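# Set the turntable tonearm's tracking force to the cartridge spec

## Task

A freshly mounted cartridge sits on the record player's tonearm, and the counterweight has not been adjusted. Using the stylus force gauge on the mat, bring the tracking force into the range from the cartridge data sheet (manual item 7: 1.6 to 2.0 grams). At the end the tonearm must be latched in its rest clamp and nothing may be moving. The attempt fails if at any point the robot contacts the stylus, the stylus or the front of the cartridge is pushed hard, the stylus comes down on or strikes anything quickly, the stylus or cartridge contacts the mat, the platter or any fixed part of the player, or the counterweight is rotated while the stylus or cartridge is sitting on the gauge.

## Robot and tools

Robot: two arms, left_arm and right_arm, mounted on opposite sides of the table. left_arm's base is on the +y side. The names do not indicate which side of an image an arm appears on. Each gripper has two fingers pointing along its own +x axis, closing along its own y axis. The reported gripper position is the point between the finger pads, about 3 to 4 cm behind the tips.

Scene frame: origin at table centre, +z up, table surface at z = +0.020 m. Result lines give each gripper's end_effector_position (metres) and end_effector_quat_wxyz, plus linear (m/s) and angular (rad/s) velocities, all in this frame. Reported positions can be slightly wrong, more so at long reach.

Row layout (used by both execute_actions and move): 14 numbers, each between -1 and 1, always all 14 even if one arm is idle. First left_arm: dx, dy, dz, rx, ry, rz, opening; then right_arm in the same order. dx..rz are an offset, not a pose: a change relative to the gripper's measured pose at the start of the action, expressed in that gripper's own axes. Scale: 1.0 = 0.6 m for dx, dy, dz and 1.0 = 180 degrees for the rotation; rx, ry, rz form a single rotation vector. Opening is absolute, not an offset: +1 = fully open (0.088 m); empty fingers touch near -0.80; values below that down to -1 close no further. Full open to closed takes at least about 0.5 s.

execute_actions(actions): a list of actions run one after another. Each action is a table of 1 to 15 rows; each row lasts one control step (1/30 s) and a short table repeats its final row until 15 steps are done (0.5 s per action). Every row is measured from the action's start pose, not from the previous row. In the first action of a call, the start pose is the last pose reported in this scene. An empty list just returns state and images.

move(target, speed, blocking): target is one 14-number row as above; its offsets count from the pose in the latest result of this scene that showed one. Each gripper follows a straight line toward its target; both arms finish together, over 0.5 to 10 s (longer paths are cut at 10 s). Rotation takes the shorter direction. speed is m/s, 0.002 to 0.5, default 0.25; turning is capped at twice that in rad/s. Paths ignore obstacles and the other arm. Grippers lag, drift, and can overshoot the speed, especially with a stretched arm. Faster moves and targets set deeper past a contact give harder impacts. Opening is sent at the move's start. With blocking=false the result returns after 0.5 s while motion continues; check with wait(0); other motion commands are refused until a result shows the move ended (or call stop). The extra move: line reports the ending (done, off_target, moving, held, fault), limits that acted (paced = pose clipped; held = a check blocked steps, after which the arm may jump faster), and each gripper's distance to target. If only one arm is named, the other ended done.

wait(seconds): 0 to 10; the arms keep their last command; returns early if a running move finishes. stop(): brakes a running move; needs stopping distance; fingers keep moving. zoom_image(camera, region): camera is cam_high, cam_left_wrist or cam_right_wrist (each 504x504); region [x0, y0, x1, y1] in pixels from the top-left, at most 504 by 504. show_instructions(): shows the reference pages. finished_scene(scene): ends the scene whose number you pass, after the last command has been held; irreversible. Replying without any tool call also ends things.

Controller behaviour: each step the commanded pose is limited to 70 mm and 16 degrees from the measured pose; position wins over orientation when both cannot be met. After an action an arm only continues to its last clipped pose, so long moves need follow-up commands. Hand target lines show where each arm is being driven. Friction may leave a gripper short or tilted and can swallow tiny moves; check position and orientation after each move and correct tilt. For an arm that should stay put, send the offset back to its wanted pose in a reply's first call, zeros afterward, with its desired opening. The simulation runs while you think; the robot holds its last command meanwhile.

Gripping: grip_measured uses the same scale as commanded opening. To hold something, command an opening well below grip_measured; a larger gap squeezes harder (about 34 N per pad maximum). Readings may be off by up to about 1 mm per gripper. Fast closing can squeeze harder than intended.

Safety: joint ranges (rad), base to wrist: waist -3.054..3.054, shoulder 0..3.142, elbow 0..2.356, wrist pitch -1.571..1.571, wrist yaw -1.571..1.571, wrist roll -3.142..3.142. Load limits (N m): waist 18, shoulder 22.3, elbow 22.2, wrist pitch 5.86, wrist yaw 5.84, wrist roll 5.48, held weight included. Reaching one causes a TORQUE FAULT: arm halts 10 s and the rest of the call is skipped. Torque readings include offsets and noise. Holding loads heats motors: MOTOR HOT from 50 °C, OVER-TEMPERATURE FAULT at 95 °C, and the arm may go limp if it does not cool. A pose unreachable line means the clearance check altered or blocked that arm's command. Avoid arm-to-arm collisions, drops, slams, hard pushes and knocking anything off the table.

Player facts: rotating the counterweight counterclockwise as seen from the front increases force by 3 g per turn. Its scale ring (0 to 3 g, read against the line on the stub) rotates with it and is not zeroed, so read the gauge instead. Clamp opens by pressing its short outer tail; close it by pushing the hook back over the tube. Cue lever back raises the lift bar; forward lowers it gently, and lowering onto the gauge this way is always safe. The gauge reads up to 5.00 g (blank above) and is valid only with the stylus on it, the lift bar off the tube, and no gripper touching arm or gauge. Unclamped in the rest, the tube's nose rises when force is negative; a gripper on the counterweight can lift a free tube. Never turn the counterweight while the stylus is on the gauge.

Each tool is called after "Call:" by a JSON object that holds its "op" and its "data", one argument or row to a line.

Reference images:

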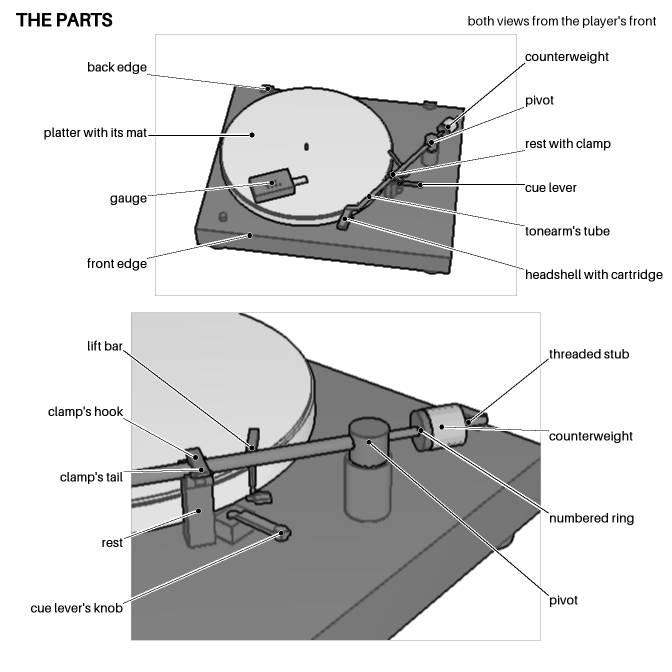

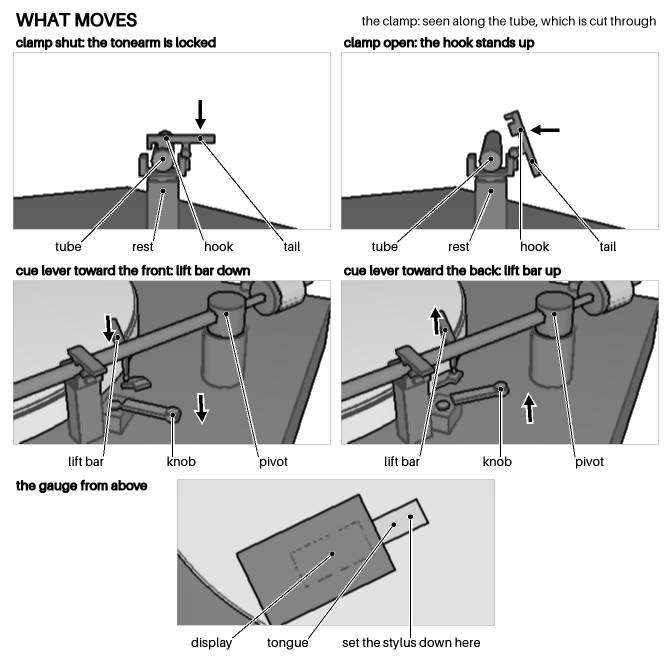

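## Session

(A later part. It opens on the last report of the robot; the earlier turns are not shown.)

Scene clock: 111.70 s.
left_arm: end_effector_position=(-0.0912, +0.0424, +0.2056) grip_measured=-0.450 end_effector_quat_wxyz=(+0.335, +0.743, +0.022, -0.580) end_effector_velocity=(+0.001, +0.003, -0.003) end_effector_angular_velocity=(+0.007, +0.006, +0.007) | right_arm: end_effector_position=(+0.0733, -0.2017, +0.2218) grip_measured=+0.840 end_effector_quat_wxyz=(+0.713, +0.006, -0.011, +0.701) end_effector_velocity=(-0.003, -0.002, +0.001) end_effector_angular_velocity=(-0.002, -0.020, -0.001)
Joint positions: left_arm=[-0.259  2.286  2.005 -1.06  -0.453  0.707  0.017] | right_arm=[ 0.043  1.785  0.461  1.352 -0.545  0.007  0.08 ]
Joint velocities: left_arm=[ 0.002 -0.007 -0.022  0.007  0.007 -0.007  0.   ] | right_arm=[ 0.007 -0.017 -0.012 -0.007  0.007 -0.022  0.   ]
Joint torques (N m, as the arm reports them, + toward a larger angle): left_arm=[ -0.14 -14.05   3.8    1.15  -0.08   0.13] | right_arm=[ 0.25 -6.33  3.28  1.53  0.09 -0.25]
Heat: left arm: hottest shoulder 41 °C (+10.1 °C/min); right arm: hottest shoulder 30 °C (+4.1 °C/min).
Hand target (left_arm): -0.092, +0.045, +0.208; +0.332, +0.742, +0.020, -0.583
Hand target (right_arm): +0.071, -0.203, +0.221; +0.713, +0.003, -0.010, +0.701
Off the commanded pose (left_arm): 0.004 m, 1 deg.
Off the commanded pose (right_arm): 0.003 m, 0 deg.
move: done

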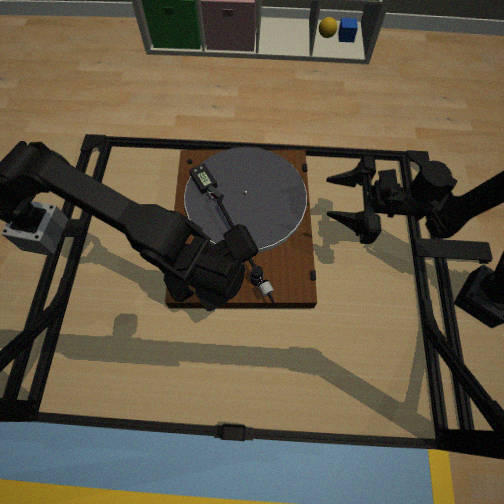

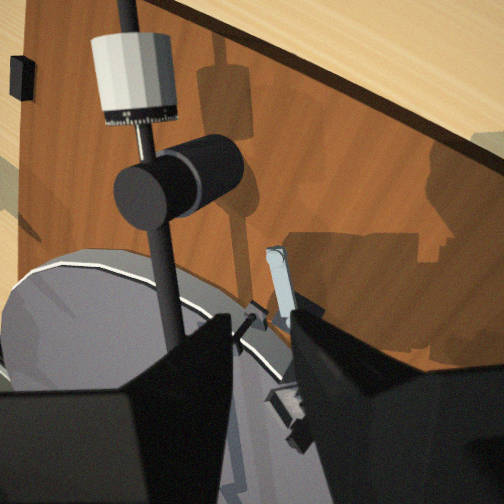

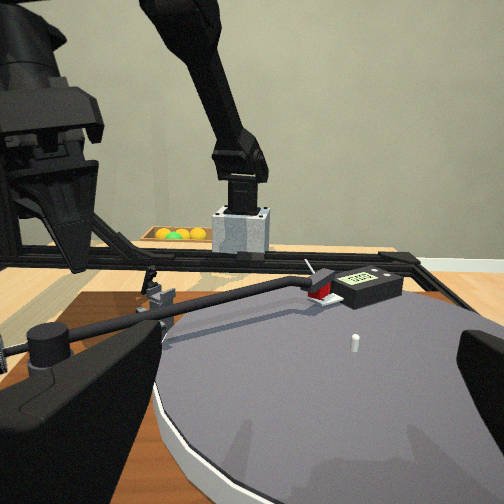

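Call:
{"op": "zoom_image", "data": {
  "camera": "cam_left_wrist",
  "region": [90, 80, 190, 170]
}}

Call:
{"op": "move", "data": {
  "target": [0.056,0.087,-0.217,-0.047,-0.023,-0.159,-0.45,0.03,0.405,-0.01,0.019,0.073,-0.178,0.84],
  "speed": 0.25
}}

Call:
{"op": "move", "data": {
  "target": [0.078,0,0,0,0,0,0.3,0,0,0,0,0,0,0.84],
  "speed": 0.06
}}

Region (90, 80, 190, 170) of cam_left_wrist's 504x504 image, scaled by 5.040, with more detail than that image has; it fills the top 454 rows of this view, and the rest is white.

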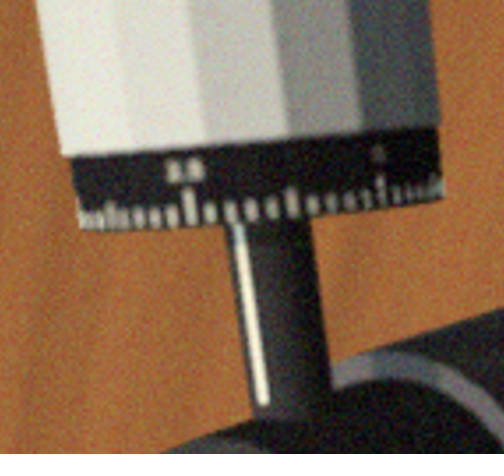

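Scene clock: 116.00 s.
left_arm: end_effector_position=(+0.0534, +0.0597, +0.2157) grip_measured=-0.450 end_effector_quat_wxyz=(+0.237, +0.667, +0.237, -0.665) end_effector_velocity=(-0.000, +0.003, -0.001) end_effector_angular_velocity=(+0.022, -0.006, +0.005) | right_arm: end_effector_position=(-0.1649, -0.1806, +0.2168) grip_measured=+0.840 end_effector_quat_wxyz=(+0.875, -0.048, +0.089, +0.474) end_effector_velocity=(+0.000, +0.000, -0.002) end_effector_angular_velocity=(-0.021, +0.001, -0.000)
Joint positions: left_arm=[ 0.17   2.396  2.317 -1.493 -0.003  0.927  0.017] | right_arm=[1.185 1.758 0.817 0.468 1.112 0.43  0.08 ]
Joint velocities: left_arm=[-0.002  0.007  0.007 -0.022 -0.007 -0.007 -0.   ] | right_arm=[-0.002 -0.002  0.012 -0.051 -0.007  0.022 -0.   ]
Joint torques (N m, as the arm reports them, + toward a larger angle): left_arm=[ -0.13 -11.09   6.17   0.32   0.25   0.18] | right_arm=[ 0.32 -5.17  6.28  1.26  0.36  0.15]
Heat: left arm: hottest shoulder 41 °C (+9.1 °C/min); right arm: hottest shoulder 29 °C (+2.0 °C/min).
Hand target (left_arm): +0.052, +0.058, +0.213; +0.233, +0.667, +0.236, -0.667
Hand target (right_arm): -0.167, -0.179, +0.214; +0.875, -0.051, +0.090, +0.474
Off the commanded pose (left_arm): 0.003 m, 0 deg.
Off the commanded pose (right_arm): 0.005 m, 0 deg.
move: done

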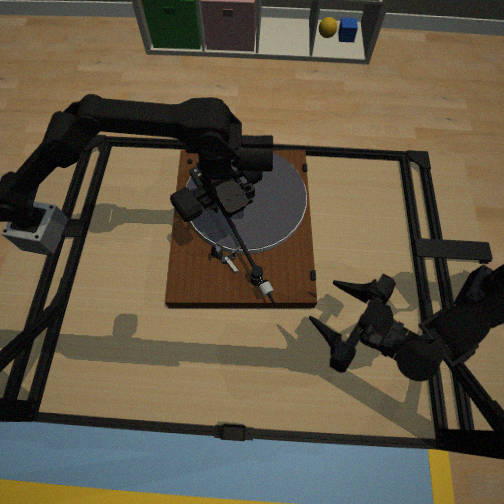

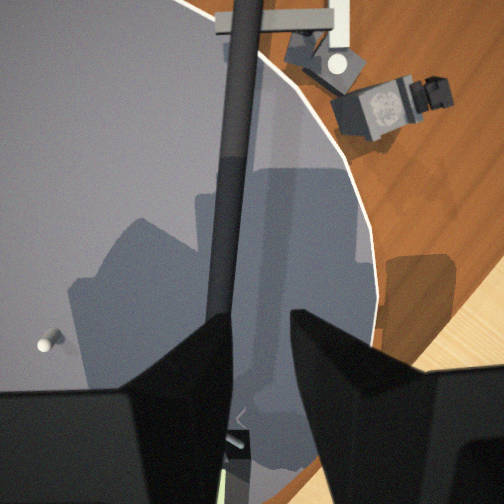

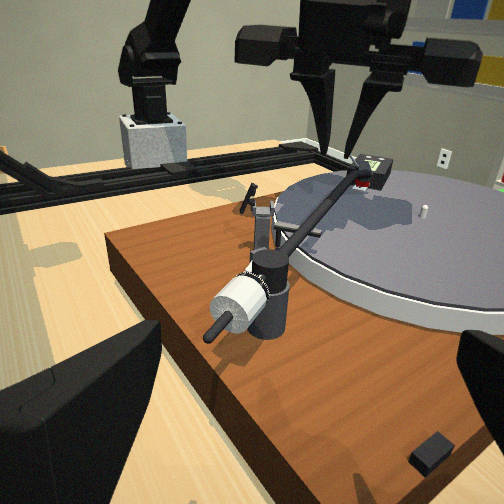

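Scene clock: 117.13 s.
left_arm: end_effector_position=(+0.0534, +0.0580, +0.1655) grip_measured=+0.300 end_effector_quat_wxyz=(+0.235, +0.668, +0.239, -0.664) end_effector_velocity=(-0.002, -0.000, -0.001) end_effector_angular_velocity=(-0.003, +0.007, +0.005) | right_arm: end_effector_position=(-0.1649, -0.1806, +0.2168) grip_measured=+0.840 end_effector_quat_wxyz=(+0.875, -0.048, +0.089, +0.474) end_effector_velocity=(+0.003, -0.002, -0.004) end_effector_angular_velocity=(-0.009, -0.006, -0.010)
Joint positions: left_arm=[ 0.17   2.395  2.115 -1.298 -0.003  0.926  0.054] | right_arm=[1.185 1.758 0.818 0.467 1.112 0.431 0.08 ]
Joint velocities: left_arm=[-0.002 -0.002 -0.007  0.007  0.007 -0.007 -0.   ] | right_arm=[-0.002  0.002 -0.007 -0.007  0.007  0.007 -0.   ]
Joint torques (N m, as the arm reports them, + toward a larger angle): left_arm=[  0.01 -14.56   3.37   0.69   0.04  -0.02] | right_arm=[-0.03 -6.49  5.46  1.6   0.29 -0.04]
Heat: left arm: hottest shoulder 41 °C (+9.1 °C/min); right arm: hottest shoulder 29 °C (+2.0 °C/min).
Hand target (left_arm): +0.053, +0.059, +0.169; +0.237, +0.667, +0.237, -0.665
Hand target (right_arm): -0.165, -0.181, +0.217; +0.875, -0.048, +0.089, +0.474
Off the commanded pose (left_arm): 0.004 m, 0 deg.
Off the commanded pose (right_arm): 0.000 m, 0 deg.
move: done

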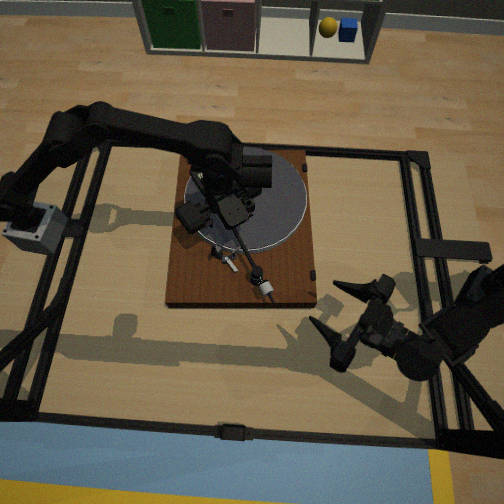

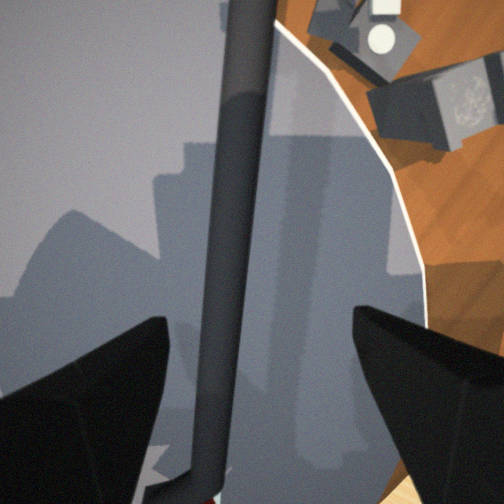

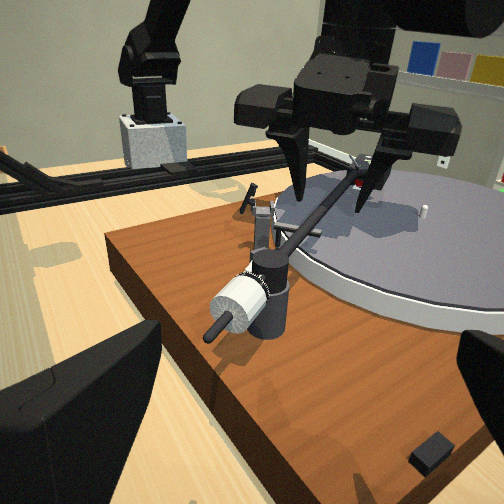

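Call:
{"op": "move", "data": {
  "target": [-0.005,-0.033,0.006,0,0,0,0.1,0,0,0,0,0,0,0.84],
  "speed": 0.03
}}

Call:
{"op": "execute_actions", "data": {
  "actions": [
    [[0,0,0,0,0,0,0.07,0,0,0,0,0,0,0.84],[0,0,0,0,0,0,0.04,0,0,0,0,0,0,0.84],[0,0,0,0,0,0,0.01,0,0,0,0,0,0,0.84],[0,0,0,0,0,0,-0.02,0,0,0,0,0,0,0.84],[0,0,0,0,0,0,-0.05,0,0,0,0,0,0,0.84],[0,0,0,0,0,0,-0.08,0,0,0,0,0,0,0.84],[0,0,0,0,0,0,-0.11,0,0,0,0,0,0,0.84],[0,0,0,0,0,0,-0.14,0,0,0,0,0,0,0.84],[0,0,0,0,0,0,-0.17,0,0,0,0,0,0,0.84],[0,0,0,0,0,0,-0.2,0,0,0,0,0,0,0.84],[0,0,0,0,0,0,-0.23,0,0,0,0,0,0,0.84],[0,0,0,0,0,0,-0.26,0,0,0,0,0,0,0.84],[0,0,0,0,0,0,-0.29,0,0,0,0,0,0,0.84],[0,0,0,0,0,0,-0.32,0,0,0,0,0,0,0.84],[0,0,0,0,0,0,-0.35,0,0,0,0,0,0,0.84]],
    [[0,0,0,0,0,0,-0.38,0,0,0,0,0,0,0.84],[0,0,0,0,0,0,-0.41,0,0,0,0,0,0,0.84],[0,0,0,0,0,0,-0.44,0,0,0,0,0,0,0.84],[0,0,0,0,0,0,-0.47,0,0,0,0,0,0,0.84],[0,0,0,0,0,0,-0.5,0,0,0,0,0,0,0.84],[0,0,0,0,0,0,-0.53,0,0,0,0,0,0,0.84],[0,0,0,0,0,0,-0.56,0,0,0,0,0,0,0.84],[0,0,0,0,0,0,-0.58,0,0,0,0,0,0,0.84],[0,0,0,0,0,0,-0.6,0,0,0,0,0,0,0.84],[0,0,0,0,0,0,-0.62,0,0,0,0,0,0,0.84],[0,0,0,0,0,0,-0.635,0,0,0,0,0,0,0.84]]
  ]
}}

Call:
{"op": "move", "data": {
  "target": [-0.03,0,0.002,0,0.01,0,-0.64,0,0,0,0,0,0,0.84],
  "speed": 0.03
}}

Scene clock: 120.20 s.
left_arm: end_effector_position=(+0.0394, +0.0693, +0.1653) grip_measured=+0.100 end_effector_quat_wxyz=(+0.232, +0.669, +0.240, -0.664) end_effector_velocity=(-0.002, +0.004, +0.000) end_effector_angular_velocity=(+0.012, -0.007, -0.000) | right_arm: end_effector_position=(-0.1650, -0.1805, +0.2169) grip_measured=+0.840 end_effector_quat_wxyz=(+0.875, -0.048, +0.089, +0.474) end_effector_velocity=(+0.001, -0.000, -0.001) end_effector_angular_velocity=(-0.004, +0.005, +0.003)
Joint positions: left_arm=[ 0.14   2.341  2.021 -1.262 -0.004  0.9    0.044] | right_arm=[1.185 1.758 0.818 0.467 1.112 0.431 0.08 ]
Joint velocities: left_arm=[-0.007 -0.007 -0.012 -0.007 -0.007 -0.007 -0.   ] | right_arm=[-0.002 -0.002 -0.002 -0.007 -0.007  0.007  0.   ]
Joint torques (N m, as the arm reports them, + toward a larger angle): left_arm=[ -0.19 -14.19   3.24   0.69   0.07  -0.18] | right_arm=[-0.03 -6.49  5.49  1.53  0.29 -0.01]
Heat: left arm: hottest shoulder 42 °C (+9.1 °C/min); right arm: hottest shoulder 29 °C (+3.0 °C/min).
Hand target (left_arm): +0.038, +0.071, +0.168; +0.235, +0.668, +0.239, -0.664
Hand target (right_arm): -0.165, -0.181, +0.217; +0.875, -0.048, +0.089, +0.474
Off the commanded pose (left_arm): 0.004 m, 0 deg.
Off the commanded pose (right_arm): 0.000 m, 0 deg.
move: done

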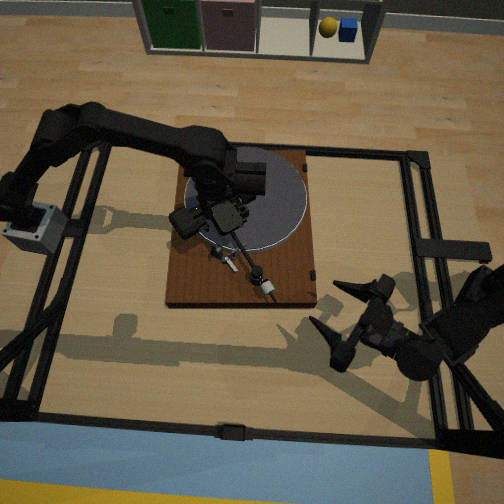

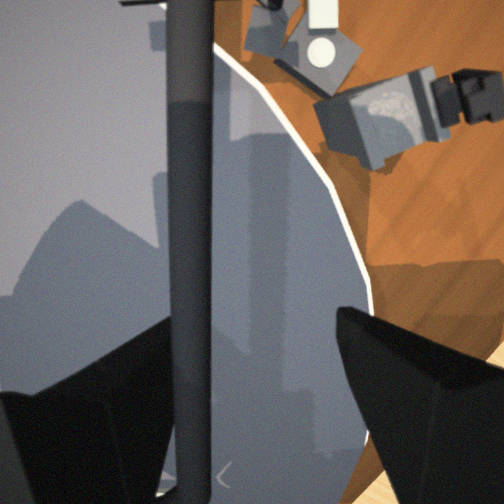

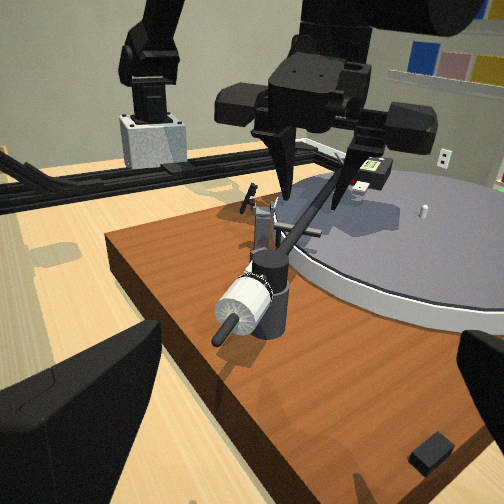

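Scene clock: 121.20 s.
left_arm: end_effector_position=(+0.0394, +0.0693, +0.1653) grip_measured=-0.619 end_effector_quat_wxyz=(+0.232, +0.669, +0.240, -0.664) end_effector_velocity=(-0.000, +0.002, +0.000) end_effector_angular_velocity=(+0.007, -0.007, +0.005) | right_arm: end_effector_position=(-0.1650, -0.1805, +0.2169) grip_measured=+0.840 end_effector_quat_wxyz=(+0.875, -0.048, +0.089, +0.474) end_effector_velocity=(+0.001, -0.001, +0.001) end_effector_angular_velocity=(+0.008, +0.013, +0.003)
Joint positions: left_arm=[ 0.14   2.341  2.021 -1.262 -0.004  0.9    0.009] | right_arm=[1.185 1.758 0.818 0.467 1.112 0.431 0.08 ]
Joint velocities: left_arm=[-0.002 -0.002 -0.002 -0.007 -0.007 -0.007 -0.008] | right_arm=[-0.002 -0.007 -0.007  0.007 -0.007  0.007  0.   ]
Joint torques (N m, as the arm reports them, + toward a larger angle): left_arm=[  0.03 -12.31   4.64   0.48   0.05  -0.01] | right_arm=[-0.02 -6.49  5.5   1.52  0.29 -0.01]
Heat: left arm: hottest shoulder 42 °C (+9.1 °C/min); right arm: hottest shoulder 29 °C (+3.0 °C/min).
Hand target (left_arm): +0.039, +0.069, +0.165; +0.232, +0.669, +0.240, -0.664
Hand target (right_arm): -0.165, -0.180, +0.217; +0.875, -0.048, +0.089, +0.474
Off the commanded pose (left_arm): 0.000 m, 0 deg.
Off the commanded pose (right_arm): 0.000 m, 0 deg.

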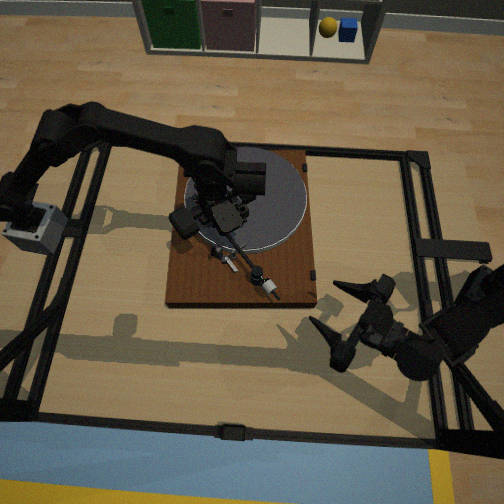

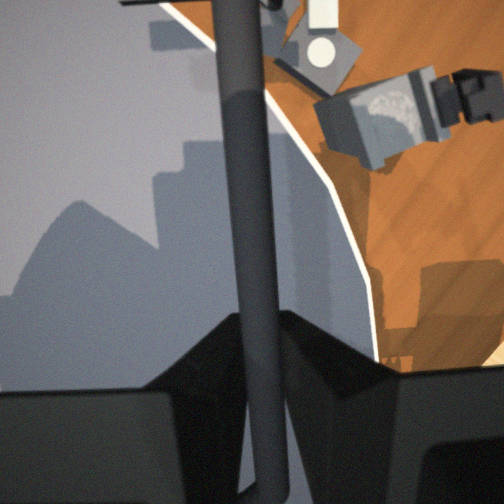

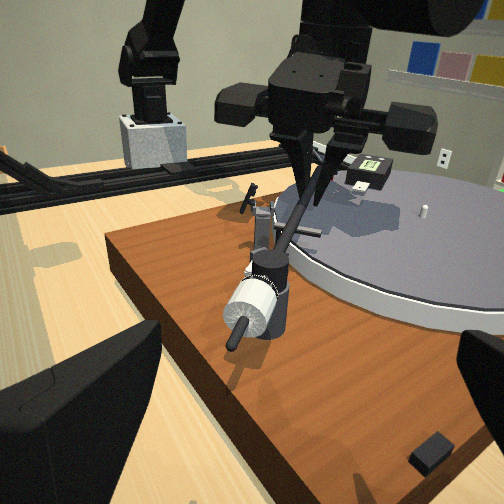

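Scene clock: 122.10 s.
left_arm: end_effector_position=(+0.0376, +0.0698, +0.1826) grip_measured=-0.632 end_effector_quat_wxyz=(+0.227, +0.678, +0.243, -0.656) end_effector_velocity=(+0.002, +0.005, +0.002) end_effector_angular_velocity=(+0.027, -0.022, -0.010) | right_arm: end_effector_position=(-0.1650, -0.1805, +0.2169) grip_measured=+0.840 end_effector_quat_wxyz=(+0.875, -0.048, +0.089, +0.474) end_effector_velocity=(+0.001, -0.000, -0.001) end_effector_angular_velocity=(-0.012, -0.007, +0.006)
Joint positions: left_arm=[ 0.13   2.357  2.115 -1.361 -0.022  0.892  0.008] | right_arm=[1.185 1.758 0.818 0.467 1.112 0.431 0.08 ]
Joint velocities: left_arm=[-0.002  0.002  0.012 -0.037 -0.022  0.007 -0.   ] | right_arm=[-0.002 -0.002 -0.002 -0.007 -0.007 -0.007 -0.   ]
Joint torques (N m, as the arm reports them, + toward a larger angle): left_arm=[ -0.01 -11.59   6.09  -0.09  -0.23  -0.08] | right_arm=[-0.02 -6.49  5.49  1.53  0.29 -0.01]
Heat: left arm: hottest shoulder 42 °C (+9.1 °C/min); right arm: hottest shoulder 29 °C (+3.0 °C/min).
Hand target (left_arm): +0.039, +0.068, +0.183; +0.229, +0.680, +0.243, -0.653
Hand target (right_arm): -0.165, -0.180, +0.217; +0.875, -0.048, +0.089, +0.474
Off the commanded pose (left_arm): 0.002 m, 0 deg.
Off the commanded pose (right_arm): 0.000 m, 0 deg.
move: done

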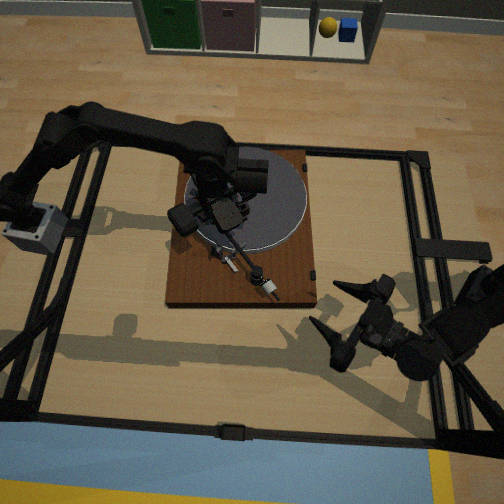

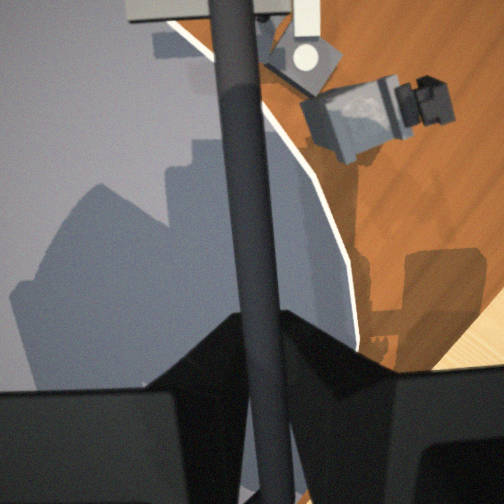

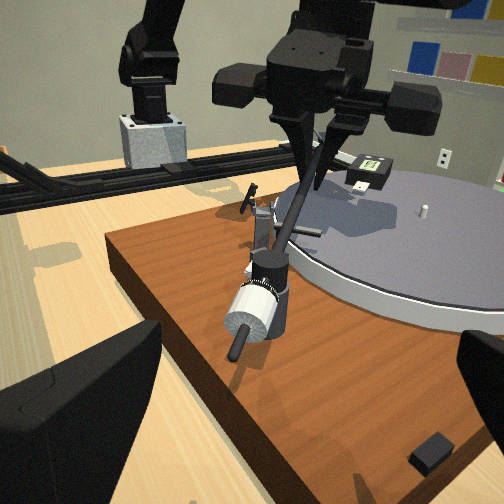

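Call:
{"op": "move", "data": {
  "target": [0.003,-0.079,0.013,-0.097,0,0,-0.65,0,0,0,0,0,0,0.84],
  "speed": 0.08
}}

Scene clock: 124.83 s.
left_arm: end_effector_position=(+0.0045, +0.0984, +0.1787) grip_measured=-0.644 end_effector_quat_wxyz=(+0.329, +0.636, +0.340, -0.610) end_effector_velocity=(-0.002, +0.001, -0.002) end_effector_angular_velocity=(+0.001, -0.008, +0.014) | right_arm: end_effector_position=(-0.1650, -0.1805, +0.2169) grip_measured=+0.840 end_effector_quat_wxyz=(+0.875, -0.048, +0.089, +0.474) end_effector_velocity=(+0.003, -0.002, -0.002) end_effector_angular_velocity=(-0.028, -0.033, -0.005)
Joint positions: left_arm=[ 0.052  2.226  1.879 -1.256 -0.022  0.507  0.007] | right_arm=[1.185 1.758 0.818 0.467 1.112 0.431 0.08 ]
Joint velocities: left_arm=[-0.007 -0.002 -0.012  0.007 -0.007 -0.022  0.   ] | right_arm=[-0.002 -0.002 -0.002 -0.022  0.007 -0.022  0.   ]
Joint torques (N m, as the arm reports them, + toward a larger angle): left_arm=[ -0.39 -13.51   3.     0.41   0.1   -0.06] | right_arm=[-0.03 -6.49  5.49  1.53  0.29 -0.01]
Heat: left arm: hottest shoulder 42 °C (+9.1 °C/min); right arm: hottest shoulder 29 °C (+3.0 °C/min).
Hand target (left_arm): +0.002, +0.102, +0.181; +0.328, +0.635, +0.340, -0.611
Hand target (right_arm): -0.165, -0.181, +0.217; +0.875, -0.048, +0.089, +0.474
Off the commanded pose (left_arm): 0.005 m, 0 deg.
Off the commanded pose (right_arm): 0.000 m, 0 deg.
move: done

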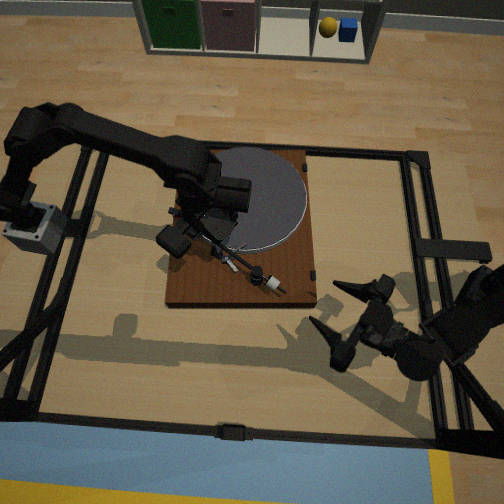

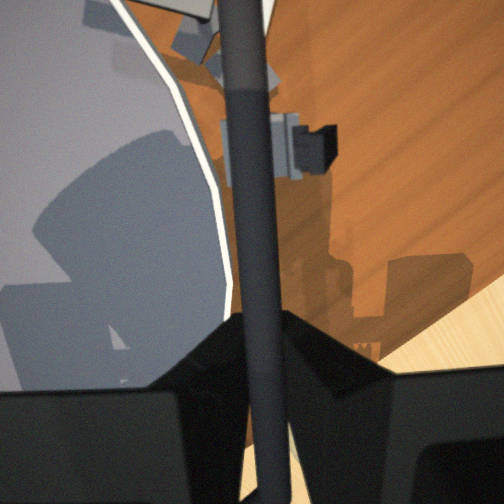

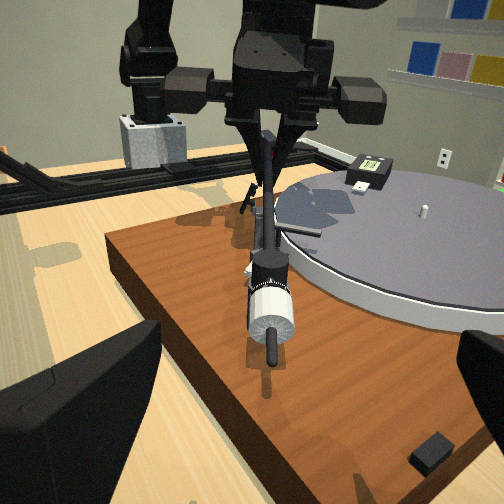

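Call:
{"op": "move", "data": {
  "target": [0.008,-0.014,0,0,0,0,-0.65,0,0,0,0,0,0,0.84],
  "speed": 0.02
}}

Call:
{"op": "move", "data": {
  "target": [0.024,-0.004,-0.003,0,-0.01,0,-0.65,0,0,0,0,0,0,0.84],
  "speed": 0.025
}}

Scene clock: 125.93 s.
left_arm: end_effector_position=(+0.0024, +0.1002, +0.1736) grip_measured=-0.642 end_effector_quat_wxyz=(+0.332, +0.634, +0.342, -0.609) end_effector_velocity=(-0.002, +0.001, -0.000) end_effector_angular_velocity=(-0.002, +0.007, +0.020) | right_arm: end_effector_position=(-0.1650, -0.1805, +0.2169) grip_measured=+0.840 end_effector_quat_wxyz=(+0.875, -0.048, +0.089, +0.474) end_effector_velocity=(+0.003, -0.001, +0.001) end_effector_angular_velocity=(-0.012, -0.022, -0.005)
Joint positions: left_arm=[ 0.046  2.22   1.849 -1.231 -0.022  0.492  0.008] | right_arm=[1.185 1.758 0.818 0.467 1.112 0.431 0.08 ]
Joint velocities: left_arm=[-0.002 -0.007 -0.012  0.007  0.007 -0.022  0.   ] | right_arm=[-0.002 -0.007 -0.002 -0.007  0.007 -0.022 -0.   ]
Joint torques (N m, as the arm reports them, + toward a larger angle): left_arm=[ -0.97 -12.61   3.23   0.66   0.04  -0.04] | right_arm=[-0.02 -6.5   5.5   1.53  0.29 -0.01]
Heat: left arm: hottest shoulder 42 °C (+9.1 °C/min); right arm: hottest shoulder 29 °C (+3.0 °C/min).
Hand target (left_arm): -0.002, +0.103, +0.174; +0.329, +0.636, +0.339, -0.610
Hand target (right_arm): -0.165, -0.180, +0.217; +0.875, -0.048, +0.089, +0.474
Off the commanded pose (left_arm): 0.006 m, 1 deg.
Off the commanded pose (right_arm): 0.000 m, 0 deg.
move: done

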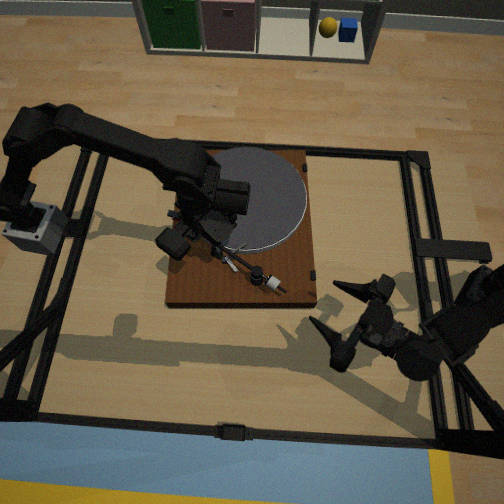

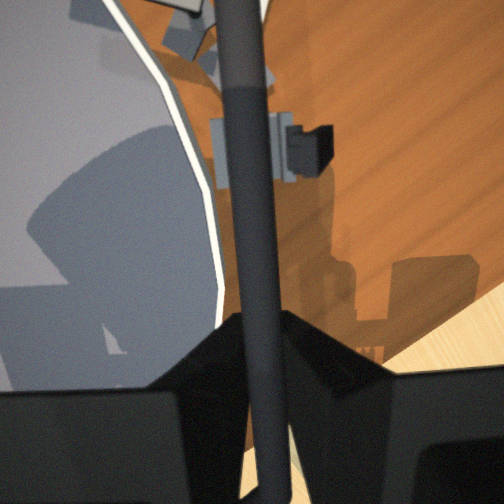

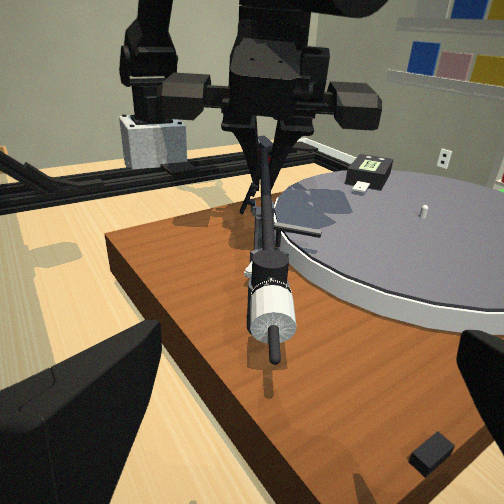

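Scene clock: 126.83 s.
left_arm: end_effector_position=(+0.0025, +0.1006, +0.1580) grip_measured=-0.646 end_effector_quat_wxyz=(+0.340, +0.626, +0.337, -0.616) end_effector_velocity=(-0.002, -0.001, +0.001) end_effector_angular_velocity=(-0.018, -0.006, -0.000) | right_arm: end_effector_position=(-0.1650, -0.1805, +0.2171) grip_measured=+0.840 end_effector_quat_wxyz=(+0.875, -0.048, +0.089, +0.474) end_effector_velocity=(+0.001, -0.001, -0.003) end_effector_angular_velocity=(-0.024, -0.015, +0.006)
Joint positions: left_arm=[ 0.049  2.205  1.761 -1.132 -0.014  0.492  0.007] | right_arm=[1.185 1.758 0.818 0.467 1.112 0.431 0.08 ]
Joint velocities: left_arm=[-0.007 -0.012 -0.017  0.022 -0.007 -0.007 -0.   ] | right_arm=[-0.002 -0.002 -0.002 -0.022 -0.007 -0.007 -0.   ]
Joint torques (N m, as the arm reports them, + toward a larger angle): left_arm=[ -0.02 -12.7    3.1    0.67   0.3    0.08] | right_arm=[-0.02 -6.5   5.5   1.53  0.29 -0.01]
Heat: left arm: hottest shoulder 42 °C (+8.1 °C/min); right arm: hottest shoulder 29 °C (+3.0 °C/min).
Hand target (left_arm): +0.002, +0.103, +0.159; +0.338, +0.624, +0.337, -0.618
Hand target (right_arm): -0.165, -0.181, +0.217; +0.875, -0.048, +0.089, +0.474
Off the commanded pose (left_arm): 0.003 m, 0 deg.
Off the commanded pose (right_arm): 0.000 m, 0 deg.
move: done

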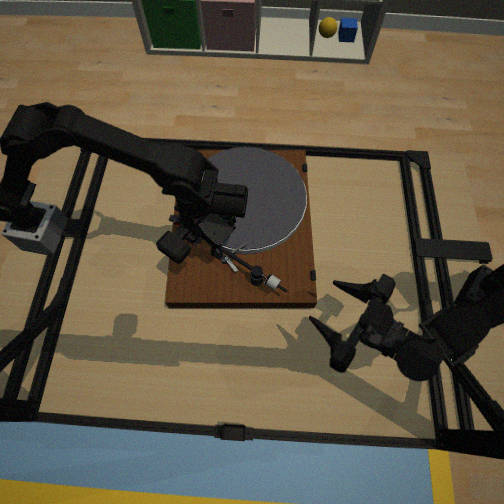

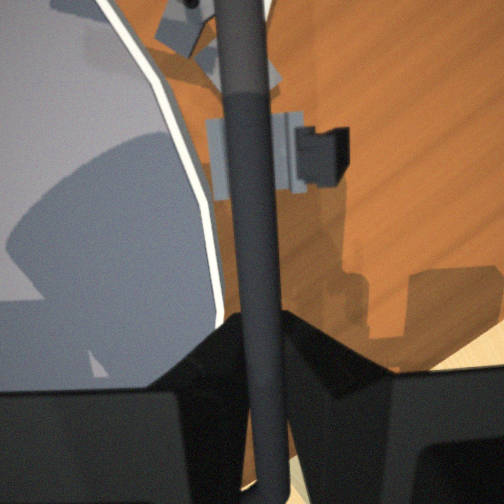

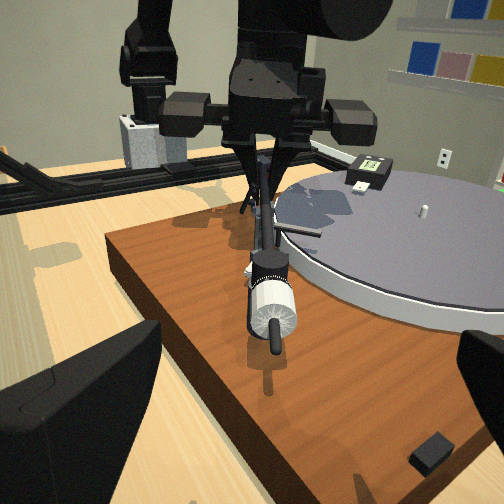

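Call:
{"op": "move", "data": {
  "target": [0,-0.009,0.003,0,0,0,-0.59,0,0,0,0,0,0,0.84],
  "speed": 0.012
}}

Call:
{"op": "execute_actions", "data": {
  "actions": [
    [[0,0,0,0,0,0,0.35,0,0,0,0,0,0,0.84]]
  ]
}}

Call:
{"op": "move", "data": {
  "target": [-0.052,0.008,0.075,0,0,0,0.35,0,0,0,0,0,0,0.84],
  "speed": 0.08
}}

Call:
{"op": "zoom_image", "data": {
  "camera": "cam_right_wrist",
  "region": [200, 130, 340, 270]
}}

Scene clock: 128.23 s.
left_arm: end_effector_position=(-0.0020, +0.1009, +0.1579) grip_measured=-0.590 end_effector_quat_wxyz=(+0.339, +0.626, +0.336, -0.617) end_effector_velocity=(-0.000, -0.001, +0.000) end_effector_angular_velocity=(-0.008, -0.007, -0.010) | right_arm: end_effector_position=(-0.1650, -0.1805, +0.2171) grip_measured=+0.840 end_effector_quat_wxyz=(+0.875, -0.048, +0.089, +0.474) end_effector_velocity=(-0.001, +0.001, -0.002) end_effector_angular_velocity=(-0.016, -0.002, +0.019)
Joint positions: left_arm=[ 0.039  2.204  1.76  -1.13  -0.014  0.484  0.01 ] | right_arm=[1.185 1.758 0.818 0.467 1.112 0.431 0.08 ]
Joint velocities: left_arm=[-0.002 -0.002 -0.002  0.007 -0.007  0.007 -0.   ] | right_arm=[-0.002 -0.002 -0.002 -0.007 -0.022 -0.007 -0.   ]
Joint torques (N m, as the arm reports them, + toward a larger angle): left_arm=[ -0.21 -11.72   4.11   0.56   0.    -0.18] | right_arm=[-0.02 -6.5   5.5   1.53  0.29 -0.01]
Heat: left arm: hottest shoulder 42 °C (+8.0 °C/min); right arm: hottest shoulder 29 °C (+3.0 °C/min).
Hand target (left_arm): -0.003, +0.102, +0.158; +0.340, +0.626, +0.337, -0.616
Hand target (right_arm): -0.165, -0.181, +0.217; +0.875, -0.048, +0.089, +0.474
Off the commanded pose (left_arm): 0.001 m, 0 deg.
Off the commanded pose (right_arm): 0.000 m, 0 deg.
move: done

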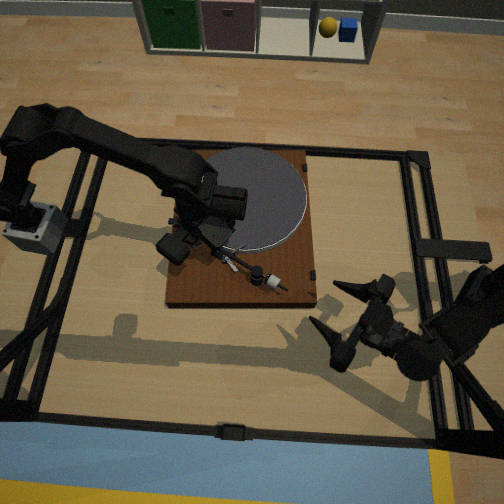

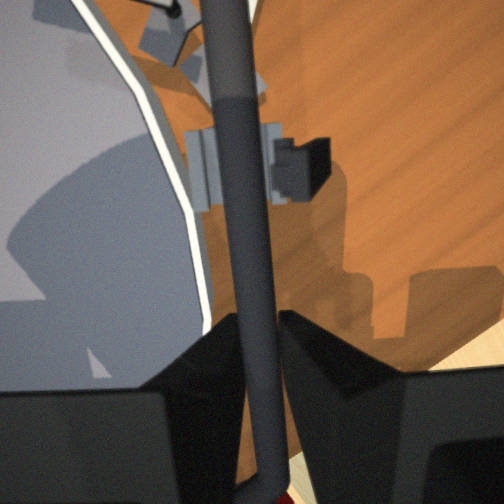

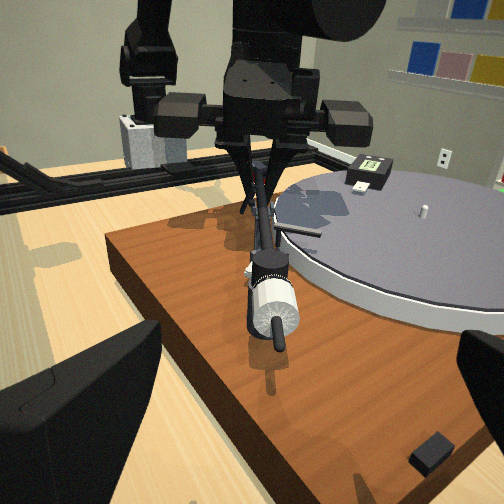

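Scene clock: 128.73 s.
left_arm: end_effector_position=(-0.0020, +0.1010, +0.1579) grip_measured=+0.342 end_effector_quat_wxyz=(+0.339, +0.626, +0.336, -0.617) end_effector_velocity=(+0.001, +0.007, -0.001) end_effector_angular_velocity=(+0.026, -0.010, +0.034) | right_arm: end_effector_position=(-0.1650, -0.1805, +0.2171) grip_measured=+0.840 end_effector_quat_wxyz=(+0.875, -0.048, +0.089, +0.474) end_effector_velocity=(-0.001, +0.001, -0.000) end_effector_angular_velocity=(-0.011, +0.001, +0.019)
Joint positions: left_arm=[ 0.039  2.204  1.76  -1.13  -0.014  0.484  0.056] | right_arm=[1.185 1.758 0.818 0.467 1.112 0.431 0.08 ]
Joint velocities: left_arm=[-0.002 -0.002 -0.007 -0.022 -0.007 -0.037  0.003] | right_arm=[-0.002 -0.007 -0.002 -0.007 -0.022 -0.007  0.   ]
Joint torques (N m, as the arm reports them, + toward a larger angle): left_arm=[ -0.04 -11.29   4.59   0.52   0.01  -0.01] | right_arm=[-0.02 -6.5   5.49  1.53  0.29 -0.01]
Heat: left arm: hottest shoulder 42 °C (+8.1 °C/min); right arm: hottest shoulder 29 °C (+3.0 °C/min).
Hand target (left_arm): -0.002, +0.101, +0.158; +0.339, +0.626, +0.336, -0.617
Hand target (right_arm): -0.165, -0.181, +0.217; +0.875, -0.048, +0.089, +0.474
Off the commanded pose (left_arm): 0.000 m, 0 deg.
Off the commanded pose (right_arm): 0.000 m, 0 deg.

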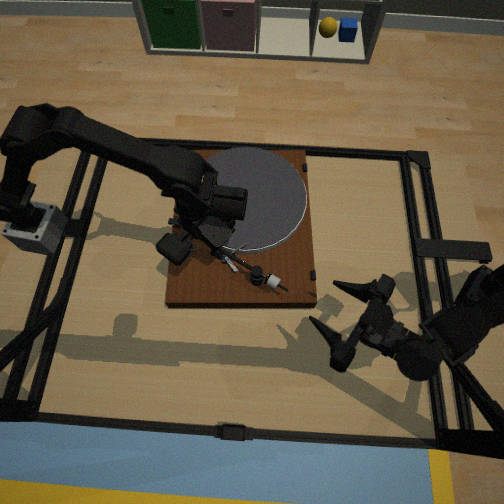

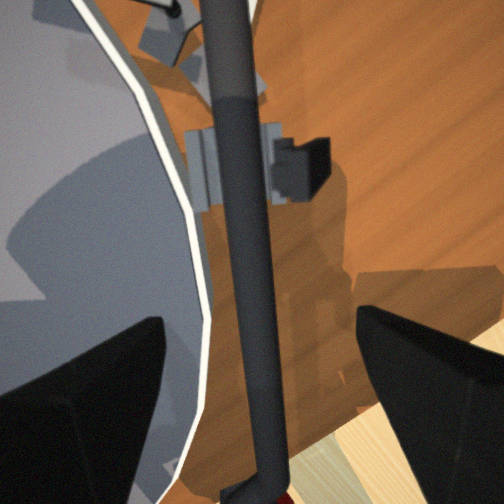

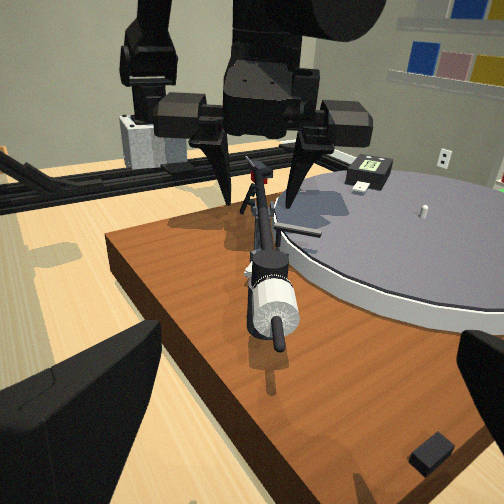

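Scene clock: 129.80 s.
left_arm: end_effector_position=(-0.0217, +0.0627, +0.1915) grip_measured=+0.350 end_effector_quat_wxyz=(+0.339, +0.626, +0.333, -0.618) end_effector_velocity=(-0.002, +0.004, -0.004) end_effector_angular_velocity=(+0.040, -0.012, +0.000) | right_arm: end_effector_position=(-0.1650, -0.1805, +0.2171) grip_measured=+0.840 end_effector_quat_wxyz=(+0.875, -0.048, +0.089, +0.474) end_effector_velocity=(+0.002, -0.001, +0.003) end_effector_angular_velocity=(+0.008, -0.002, -0.007)
Joint positions: left_arm=[ 0.004  2.378  2.188 -1.38  -0.014  0.453  0.056] | right_arm=[1.185 1.758 0.818 0.467 1.112 0.431 0.08 ]
Joint velocities: left_arm=[-0.007  0.032  0.042 -0.051 -0.007 -0.007 -0.   ] | right_arm=[-0.002 -0.007 -0.002  0.007  0.007 -0.007 -0.   ]
Joint torques (N m, as the arm reports them, + toward a larger angle): left_arm=[ -0.15 -11.09   6.21   0.33   0.01  -0.16] | right_arm=[-0.02 -6.5   5.5   1.53  0.29 -0.01]
Heat: left arm: hottest shoulder 42 °C (+8.1 °C/min); right arm: hottest shoulder 29 °C (+3.0 °C/min).
Hand target (left_arm): -0.023, +0.061, +0.189; +0.339, +0.626, +0.335, -0.617
Hand target (right_arm): -0.165, -0.181, +0.217; +0.875, -0.048, +0.089, +0.474
Off the commanded pose (left_arm): 0.004 m, 0 deg.
Off the commanded pose (right_arm): 0.000 m, 0 deg.
move: done

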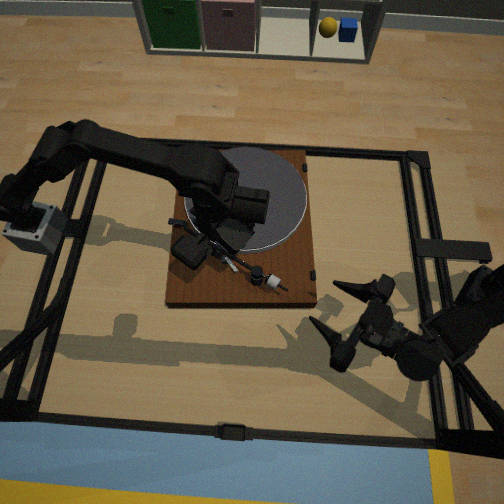

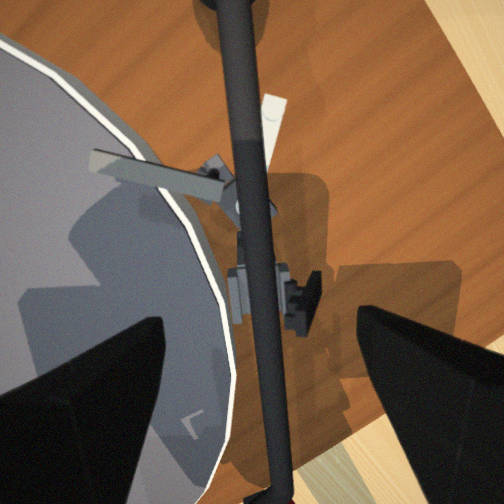

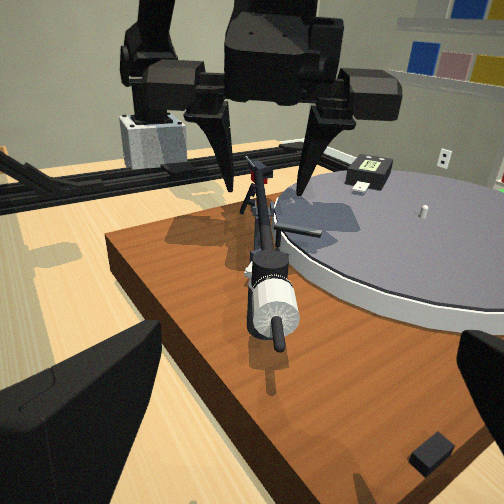

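Region (200, 130, 340, 270) of cam_right_wrist's 504x504 image, scaled by 3.600, with more detail than that image has.

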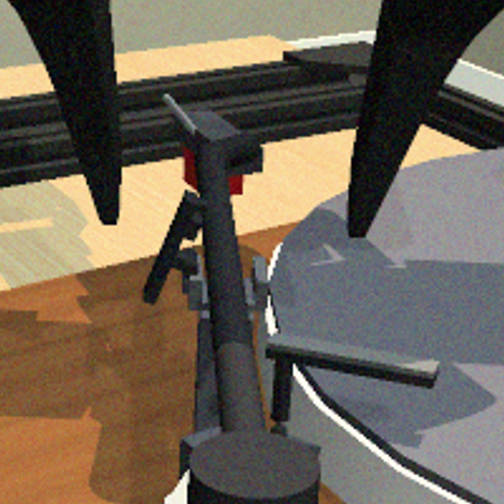

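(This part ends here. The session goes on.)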